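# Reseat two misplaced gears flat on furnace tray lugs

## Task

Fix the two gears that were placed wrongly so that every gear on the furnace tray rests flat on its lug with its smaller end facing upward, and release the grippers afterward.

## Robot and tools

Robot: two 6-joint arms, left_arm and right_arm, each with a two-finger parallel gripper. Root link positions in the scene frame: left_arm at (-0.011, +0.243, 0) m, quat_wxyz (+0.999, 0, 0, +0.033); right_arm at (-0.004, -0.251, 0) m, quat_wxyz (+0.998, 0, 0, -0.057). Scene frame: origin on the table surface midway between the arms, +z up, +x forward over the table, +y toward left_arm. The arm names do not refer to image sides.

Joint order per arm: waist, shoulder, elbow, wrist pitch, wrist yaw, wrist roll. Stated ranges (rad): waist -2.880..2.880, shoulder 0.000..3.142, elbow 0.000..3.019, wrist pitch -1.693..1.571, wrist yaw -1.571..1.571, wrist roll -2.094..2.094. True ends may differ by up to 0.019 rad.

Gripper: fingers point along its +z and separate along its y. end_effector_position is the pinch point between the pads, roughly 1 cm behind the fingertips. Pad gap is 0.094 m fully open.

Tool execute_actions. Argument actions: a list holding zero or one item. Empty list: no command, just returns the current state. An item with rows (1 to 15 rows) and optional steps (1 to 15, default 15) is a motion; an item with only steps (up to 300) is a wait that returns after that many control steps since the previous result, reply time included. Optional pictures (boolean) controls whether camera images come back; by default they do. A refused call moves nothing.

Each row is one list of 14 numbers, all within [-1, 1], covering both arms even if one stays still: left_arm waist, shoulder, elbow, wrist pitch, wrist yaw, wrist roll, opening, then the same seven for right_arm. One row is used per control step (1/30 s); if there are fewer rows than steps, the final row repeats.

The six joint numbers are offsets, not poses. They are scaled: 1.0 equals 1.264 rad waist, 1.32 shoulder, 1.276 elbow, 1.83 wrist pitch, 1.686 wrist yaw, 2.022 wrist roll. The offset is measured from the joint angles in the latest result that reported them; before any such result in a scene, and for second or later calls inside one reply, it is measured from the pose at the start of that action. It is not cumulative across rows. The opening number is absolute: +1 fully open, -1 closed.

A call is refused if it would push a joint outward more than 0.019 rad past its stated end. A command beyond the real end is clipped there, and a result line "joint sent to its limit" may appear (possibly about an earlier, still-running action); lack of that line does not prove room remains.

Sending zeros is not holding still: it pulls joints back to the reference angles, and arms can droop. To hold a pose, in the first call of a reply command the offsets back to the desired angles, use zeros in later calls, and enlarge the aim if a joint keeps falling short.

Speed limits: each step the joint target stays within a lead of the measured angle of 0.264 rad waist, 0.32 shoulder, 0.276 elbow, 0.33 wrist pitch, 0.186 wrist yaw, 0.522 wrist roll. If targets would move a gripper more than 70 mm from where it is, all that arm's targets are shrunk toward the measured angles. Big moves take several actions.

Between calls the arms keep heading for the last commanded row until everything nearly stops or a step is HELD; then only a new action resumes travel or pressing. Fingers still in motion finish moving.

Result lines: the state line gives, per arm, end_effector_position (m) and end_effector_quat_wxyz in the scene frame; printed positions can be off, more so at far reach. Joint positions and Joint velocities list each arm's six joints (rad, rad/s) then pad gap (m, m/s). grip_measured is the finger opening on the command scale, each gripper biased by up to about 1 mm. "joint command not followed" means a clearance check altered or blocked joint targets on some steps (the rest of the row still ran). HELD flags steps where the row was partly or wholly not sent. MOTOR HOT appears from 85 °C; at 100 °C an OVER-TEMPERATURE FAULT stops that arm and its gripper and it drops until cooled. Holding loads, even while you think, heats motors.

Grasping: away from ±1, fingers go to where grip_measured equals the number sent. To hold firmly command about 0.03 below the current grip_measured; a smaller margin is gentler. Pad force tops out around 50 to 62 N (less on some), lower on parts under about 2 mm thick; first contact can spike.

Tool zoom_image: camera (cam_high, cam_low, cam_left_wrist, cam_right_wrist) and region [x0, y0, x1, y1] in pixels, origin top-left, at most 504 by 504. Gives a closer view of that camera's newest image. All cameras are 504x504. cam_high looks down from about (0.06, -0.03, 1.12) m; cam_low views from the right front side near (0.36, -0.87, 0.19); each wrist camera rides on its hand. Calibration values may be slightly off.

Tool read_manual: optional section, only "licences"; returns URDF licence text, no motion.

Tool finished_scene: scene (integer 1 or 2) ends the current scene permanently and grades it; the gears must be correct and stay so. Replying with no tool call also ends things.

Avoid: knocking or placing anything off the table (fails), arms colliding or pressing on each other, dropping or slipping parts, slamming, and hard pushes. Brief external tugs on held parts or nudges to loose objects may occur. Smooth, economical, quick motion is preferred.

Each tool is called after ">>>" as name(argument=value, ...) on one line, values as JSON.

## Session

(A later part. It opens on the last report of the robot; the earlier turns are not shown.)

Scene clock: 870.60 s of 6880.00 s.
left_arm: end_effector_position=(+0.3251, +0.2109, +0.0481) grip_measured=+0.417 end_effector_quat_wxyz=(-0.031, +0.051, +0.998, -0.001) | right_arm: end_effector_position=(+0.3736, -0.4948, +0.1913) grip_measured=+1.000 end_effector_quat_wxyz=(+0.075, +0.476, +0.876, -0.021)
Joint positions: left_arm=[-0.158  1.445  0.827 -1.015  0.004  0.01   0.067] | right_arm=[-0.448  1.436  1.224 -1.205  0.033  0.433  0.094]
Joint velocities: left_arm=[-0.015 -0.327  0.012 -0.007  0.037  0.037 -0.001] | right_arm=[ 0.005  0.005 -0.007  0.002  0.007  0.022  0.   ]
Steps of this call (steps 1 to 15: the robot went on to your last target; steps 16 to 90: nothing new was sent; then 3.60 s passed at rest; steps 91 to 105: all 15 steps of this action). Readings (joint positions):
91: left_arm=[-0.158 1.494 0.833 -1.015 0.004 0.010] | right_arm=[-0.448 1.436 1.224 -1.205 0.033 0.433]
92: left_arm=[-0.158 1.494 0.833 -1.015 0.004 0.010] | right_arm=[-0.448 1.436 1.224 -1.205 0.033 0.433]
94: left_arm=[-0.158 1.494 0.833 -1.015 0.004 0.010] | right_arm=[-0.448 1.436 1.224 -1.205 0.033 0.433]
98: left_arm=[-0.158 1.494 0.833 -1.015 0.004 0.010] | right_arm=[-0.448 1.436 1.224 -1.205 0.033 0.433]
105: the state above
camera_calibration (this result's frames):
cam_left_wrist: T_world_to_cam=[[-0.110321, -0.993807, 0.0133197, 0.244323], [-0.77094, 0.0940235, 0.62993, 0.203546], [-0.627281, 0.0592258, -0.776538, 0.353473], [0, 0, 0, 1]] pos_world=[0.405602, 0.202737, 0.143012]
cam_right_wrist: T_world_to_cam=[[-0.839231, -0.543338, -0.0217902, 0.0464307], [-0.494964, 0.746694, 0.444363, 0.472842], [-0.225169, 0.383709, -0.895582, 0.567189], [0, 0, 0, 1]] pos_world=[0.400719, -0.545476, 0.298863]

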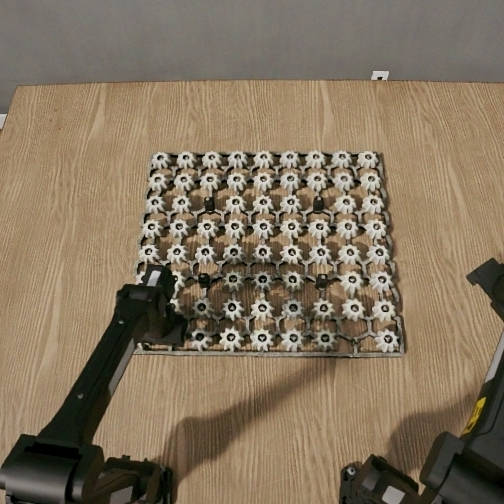

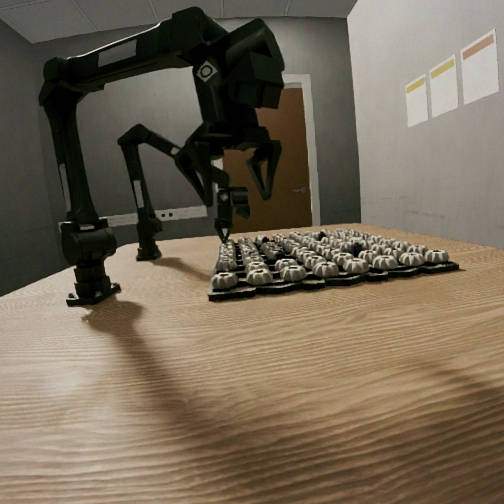

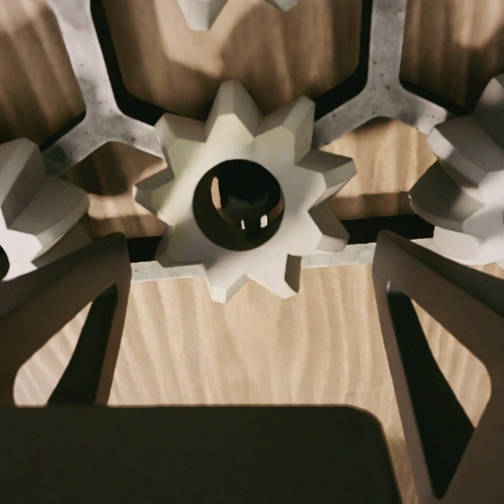

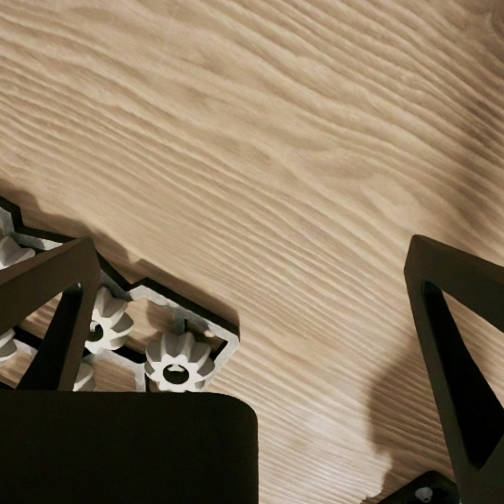

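>>> execute_actions(actions=[{"rows":[[0,-0.04,0,0,0,0,0.42,0,0,0,0,0,0,1],[0.05,-0.08,0,0,0,0,0.42,0,0,0,0,0,0,1],[0.12,-0.1,0,0,0,0,0.42,0,0,0,0,0,0,1],[0.2,-0.1,0,0,0,0,0.42,0,0,0,0,0,0,1],[0.28,-0.1,0,0,0,0,0.42,0,0,0,0,0,0,1]],"steps":15}])

>>> zoom_image(camera="cam_high", region=[110,290,270,370])

>>> zoom_image(camera="cam_low", region=[200,225,320,305])

Scene clock: 877.67 s of 6880.00 s.
left_arm: end_effector_position=(+0.3180, +0.3366, +0.0853) grip_measured=+0.417 end_effector_quat_wxyz=(+0.027, -0.134, +0.991, +0.004) | right_arm: end_effector_position=(+0.3736, -0.4948, +0.1913) grip_measured=+1.000 end_effector_quat_wxyz=(+0.075, +0.476, +0.876, -0.021)
Joint positions: left_arm=[ 0.213  1.32   0.819 -1.015  0.001  0.01   0.067] | right_arm=[-0.448  1.436  1.224 -1.205  0.033  0.433  0.094]
Joint velocities: left_arm=[-0.249 -0.015 -0.002  0.002  0.051 -0.007  0.001] | right_arm=[-0.005 -0.015  0.007 -0.017 -0.095 -0.007  0.   ]
Steps of this call (steps 1 to 30: the robot went on to your last target; steps 31 to 90: nothing new was sent; then 3.57 s passed at rest; steps 91 to 105: all 15 steps of this action). Readings (joint positions):
91: left_arm=[-0.158 1.420 0.827 -1.015 0.004 0.010] | right_arm=[-0.448 1.436 1.224 -1.205 0.033 0.433]
92: left_arm=[-0.154 1.415 0.826 -1.015 0.005 0.010] | right_arm=[-0.448 1.436 1.224 -1.205 0.033 0.433]
94: left_arm=[-0.103 1.389 0.820 -1.015 0.010 0.010] | right_arm=[-0.448 1.436 1.224 -1.205 0.033 0.433]
98: left_arm=[0.140 1.333 0.819 -1.015 0.006 0.010] | right_arm=[-0.448 1.436 1.224 -1.205 0.033 0.433]
105: the state above
camera_calibration (this result's frames):
cam_left_wrist: T_world_to_cam=[[0.255763, -0.966713, 0.00713924, 0.242932], [-0.817723, -0.212393, 0.534994, 0.288942], [-0.515669, -0.142669, -0.844826, 0.408801], [0, 0, 0, 1]] pos_world=[0.384947, 0.354538, 0.189049]
cam_right_wrist: T_world_to_cam=[[-0.839231, -0.543338, -0.0217902, 0.0464307], [-0.494964, 0.746694, 0.444363, 0.472842], [-0.225169, 0.383709, -0.895582, 0.567189], [0, 0, 0, 1]] pos_world=[0.400719, -0.545476, 0.298863]

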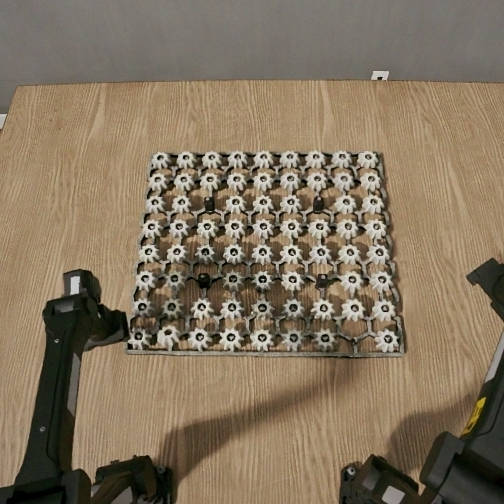

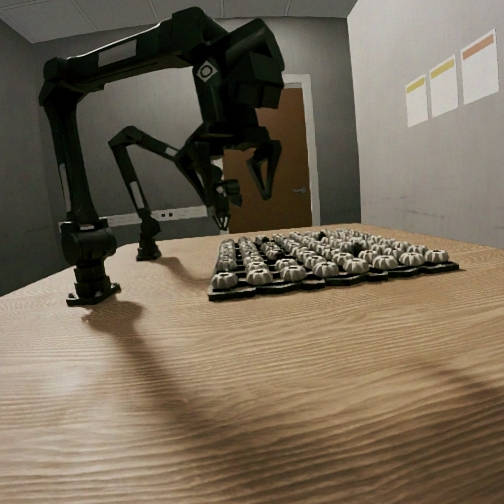

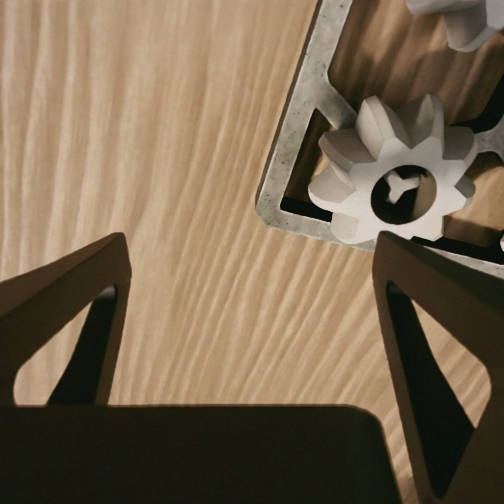

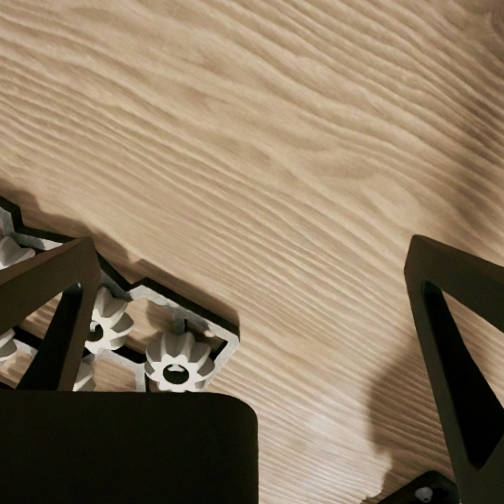

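Region (110, 290, 270, 370) of cam_high's 504x504 image, scaled by 3.150, with more detail than that image has.

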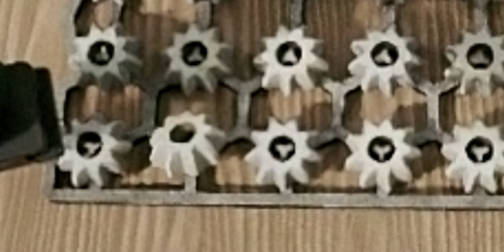

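Region (200, 225, 320, 305) of cam_low's 504x504 image, scaled by 4.200, with more detail than that image has.

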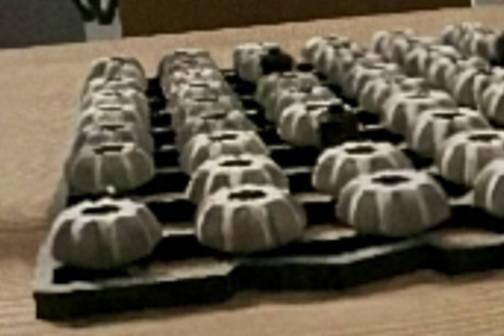

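>>> execute_actions(actions=[{"rows":[[-0.06,0,0,-0.01,0,0,0,0,0,0,0,0,0,1],[-0.14,0,0,-0.02,0,0,-0.5,0,0,0,0,0,0,1],[-0.22,0,0.01,-0.025,0,0,-1,0,0,0,0,0,0,1],[-0.28,0.02,0.015,-0.025,0,0,-1,0,0,0,0,0,0,1],[-0.285,0.04,0.015,-0.025,0,0,-1,0,0,0,0,0,0,1],[-0.285,0.06,0.015,-0.025,0,0,-1,0,0,0,0,0,0,1],[-0.285,0.075,0.015,-0.025,0,0,-1,0,0,0,0,0,0,1]],"steps":15}])

Scene clock: 887.10 s of 6880.00 s.
left_arm: end_effector_position=(+0.3136, +0.2129, +0.0519) grip_measured=-0.993 end_effector_quat_wxyz=(-0.046, +0.049, +0.998, -0.000) | right_arm: end_effector_position=(+0.3736, -0.4948, +0.1913) grip_measured=+1.000 end_effector_quat_wxyz=(+0.075, +0.476, +0.876, -0.021)
Joint positions: left_arm=[-0.155  1.428  0.819 -1.054  0.004  0.01   0.   ] | right_arm=[-0.448  1.436  1.224 -1.205  0.033  0.433  0.094]
Joint velocities: left_arm=[ 0.171  0.015 -0.002 -0.027 -0.007 -0.007 -0.001] | right_arm=[-0.024 -0.005  0.002 -0.007 -0.022  0.022  0.   ]
Steps of this call (steps 1 to 30: the robot went on to your last target; steps 31 to 90: nothing new was sent; then 5.93 s passed at rest; steps 91 to 105: all 15 steps of this action). Readings (joint positions):
91: left_arm=[0.193 1.320 0.819 -1.017 0.001 0.010] | right_arm=[-0.448 1.436 1.224 -1.205 0.033 0.433]
92: left_arm=[0.176 1.320 0.819 -1.023 -0.003 0.010] | right_arm=[-0.448 1.436 1.224 -1.205 0.033 0.433]
94: left_arm=[0.083 1.321 0.819 -1.037 -0.006 0.010] | right_arm=[-0.448 1.436 1.224 -1.205 0.033 0.433]
98: left_arm=[-0.154 1.370 0.819 -1.046 0.004 0.010] | right_arm=[-0.448 1.436 1.224 -1.205 0.033 0.433]
105: the state above
camera_calibration (this result's frames):
cam_left_wrist: T_world_to_cam=[[-0.107344, -0.994135, 0.0131204, 0.244194], [-0.752711, 0.0898833, 0.652186, 0.186117], [-0.649541, 0.0601325, -0.757945, 0.354945], [0, 0, 0, 1]] pos_world=[0.396856, 0.204689, 0.144442]
cam_right_wrist: T_world_to_cam=[[-0.839231, -0.543338, -0.0217902, 0.0464307], [-0.494964, 0.746694, 0.444363, 0.472842], [-0.225169, 0.383709, -0.895582, 0.567189], [0, 0, 0, 1]] pos_world=[0.400719, -0.545476, 0.298863]

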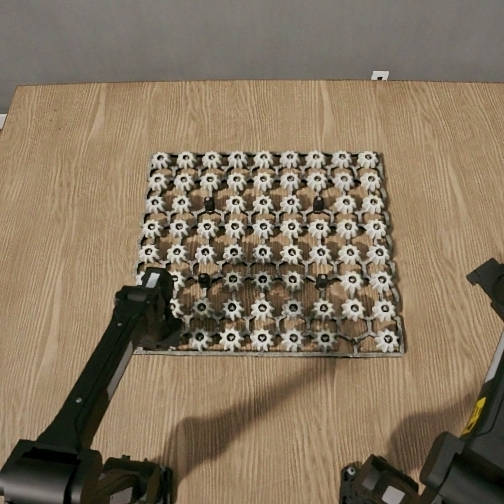

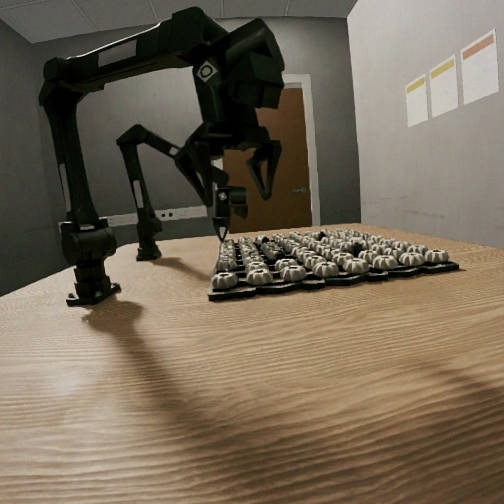

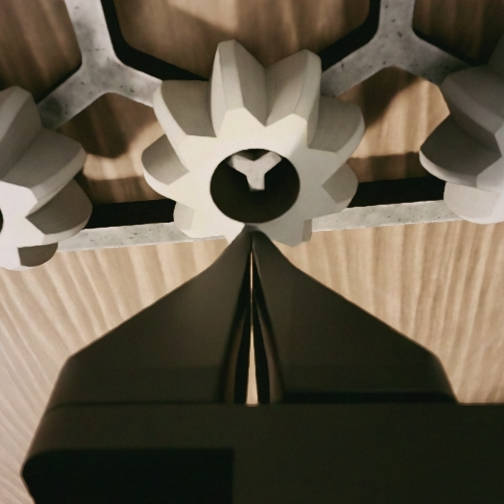

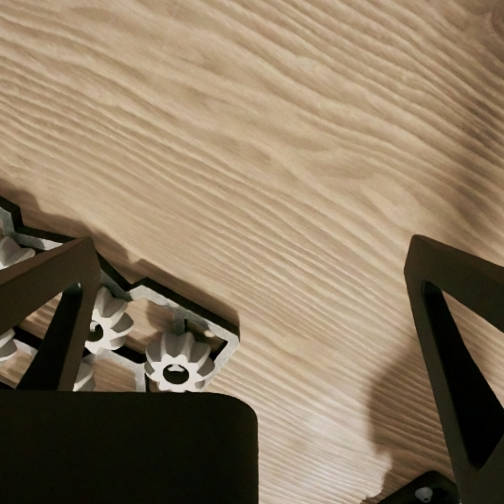

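>>> execute_actions(actions=[{"rows":[[0,-0.04,0,0,0,0,-1,0,0,0,0,0,0,1],[0,-0.08,0,0,0,0,-1,0,0,0,0,0,0,1],[0.1,-0.1,0,0,0,0,-1,0,0,0,0,0,0,1],[0.2,-0.1,0,0,0,0,-1,0,0,0,0,0,0,1],[0.3,-0.1,0,0,0,0,-1,0,0,0,0,0,0,1]],"steps":15}])

>>> zoom_image(camera="cam_high", region=[110,290,270,370])

Scene clock: 892.03 s of 6880.00 s.
left_arm: end_effector_position=(+0.3024, +0.3433, +0.0878) grip_measured=-0.993 end_effector_quat_wxyz=(+0.013, -0.150, +0.989, +0.002) | right_arm: end_effector_position=(+0.3736, -0.4948, +0.1913) grip_measured=+1.000 end_effector_quat_wxyz=(+0.075, +0.476, +0.876, -0.021)
Joint positions: left_arm=[ 0.245  1.299  0.809 -1.054 -0.001  0.01   0.   ] | right_arm=[-0.448  1.436  1.224 -1.205  0.033  0.433  0.094]
Joint velocities: left_arm=[-0.269  0.015 -0.012  0.002  0.066 -0.037  0.001] | right_arm=[ 0.005 -0.005  0.002 -0.007 -0.051 -0.007  0.   ]
Steps of this call (steps 1 to 15: the robot went on to your last target; steps 16 to 90: nothing new was sent; then 1.43 s passed at rest; steps 91 to 105: all 15 steps of this action). Readings (joint positions):
91: left_arm=[-0.148 1.426 0.819 -1.054 0.003 0.010] | right_arm=[-0.448 1.436 1.224 -1.205 0.033 0.433]
92: left_arm=[-0.148 1.417 0.817 -1.054 0.003 0.010] | right_arm=[-0.448 1.436 1.224 -1.205 0.033 0.433]
94: left_arm=[-0.114 1.379 0.810 -1.054 0.010 0.010] | right_arm=[-0.448 1.436 1.224 -1.205 0.033 0.433]
98: left_arm=[0.132 1.311 0.809 -1.054 0.008 0.010] | right_arm=[-0.448 1.436 1.224 -1.205 0.033 0.433]
105: the state above
camera_calibration (this result's frames):
cam_left_wrist: T_world_to_cam=[[0.286834, -0.957958, 0.00657795, 0.241026], [-0.795601, -0.234385, 0.558644, 0.275062], [-0.533615, -0.165472, -0.829382, 0.415759], [0, 0, 0, 1]] pos_world=[0.37156, 0.364159, 0.189575]
cam_right_wrist: T_world_to_cam=[[-0.839231, -0.543338, -0.0217902, 0.0464307], [-0.494964, 0.746694, 0.444363, 0.472842], [-0.225169, 0.383709, -0.895582, 0.567189], [0, 0, 0, 1]] pos_world=[0.400719, -0.545476, 0.298863]

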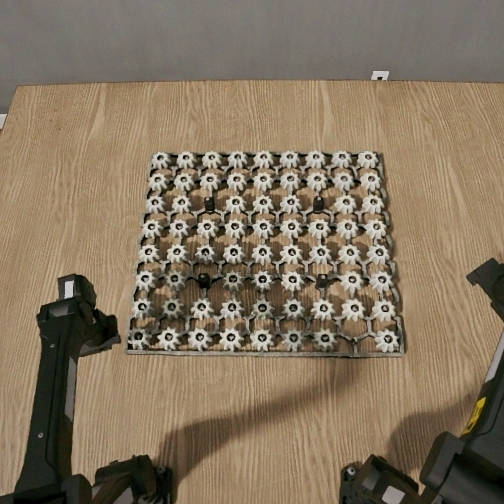

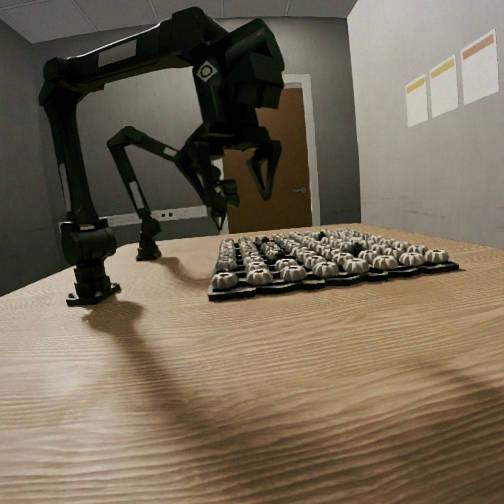

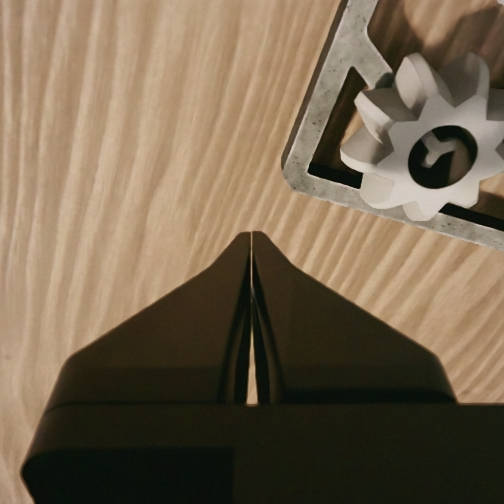

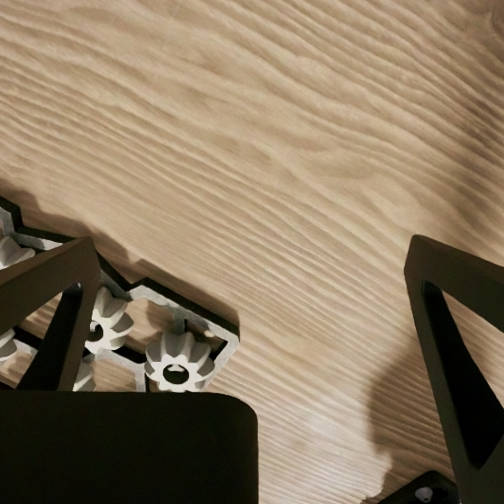

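Region (110, 290, 270, 370) of cam_high's 504x504 image, scaled by 3.150, with more detail than that image has.

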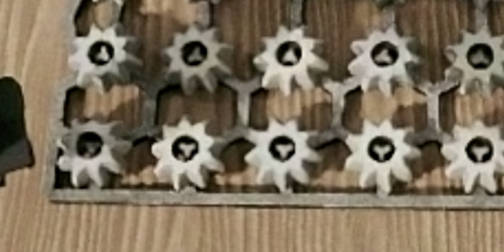

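Seated like its neighbours.

>>> finished_scene(scene=2)

The scene is finished: the task was done.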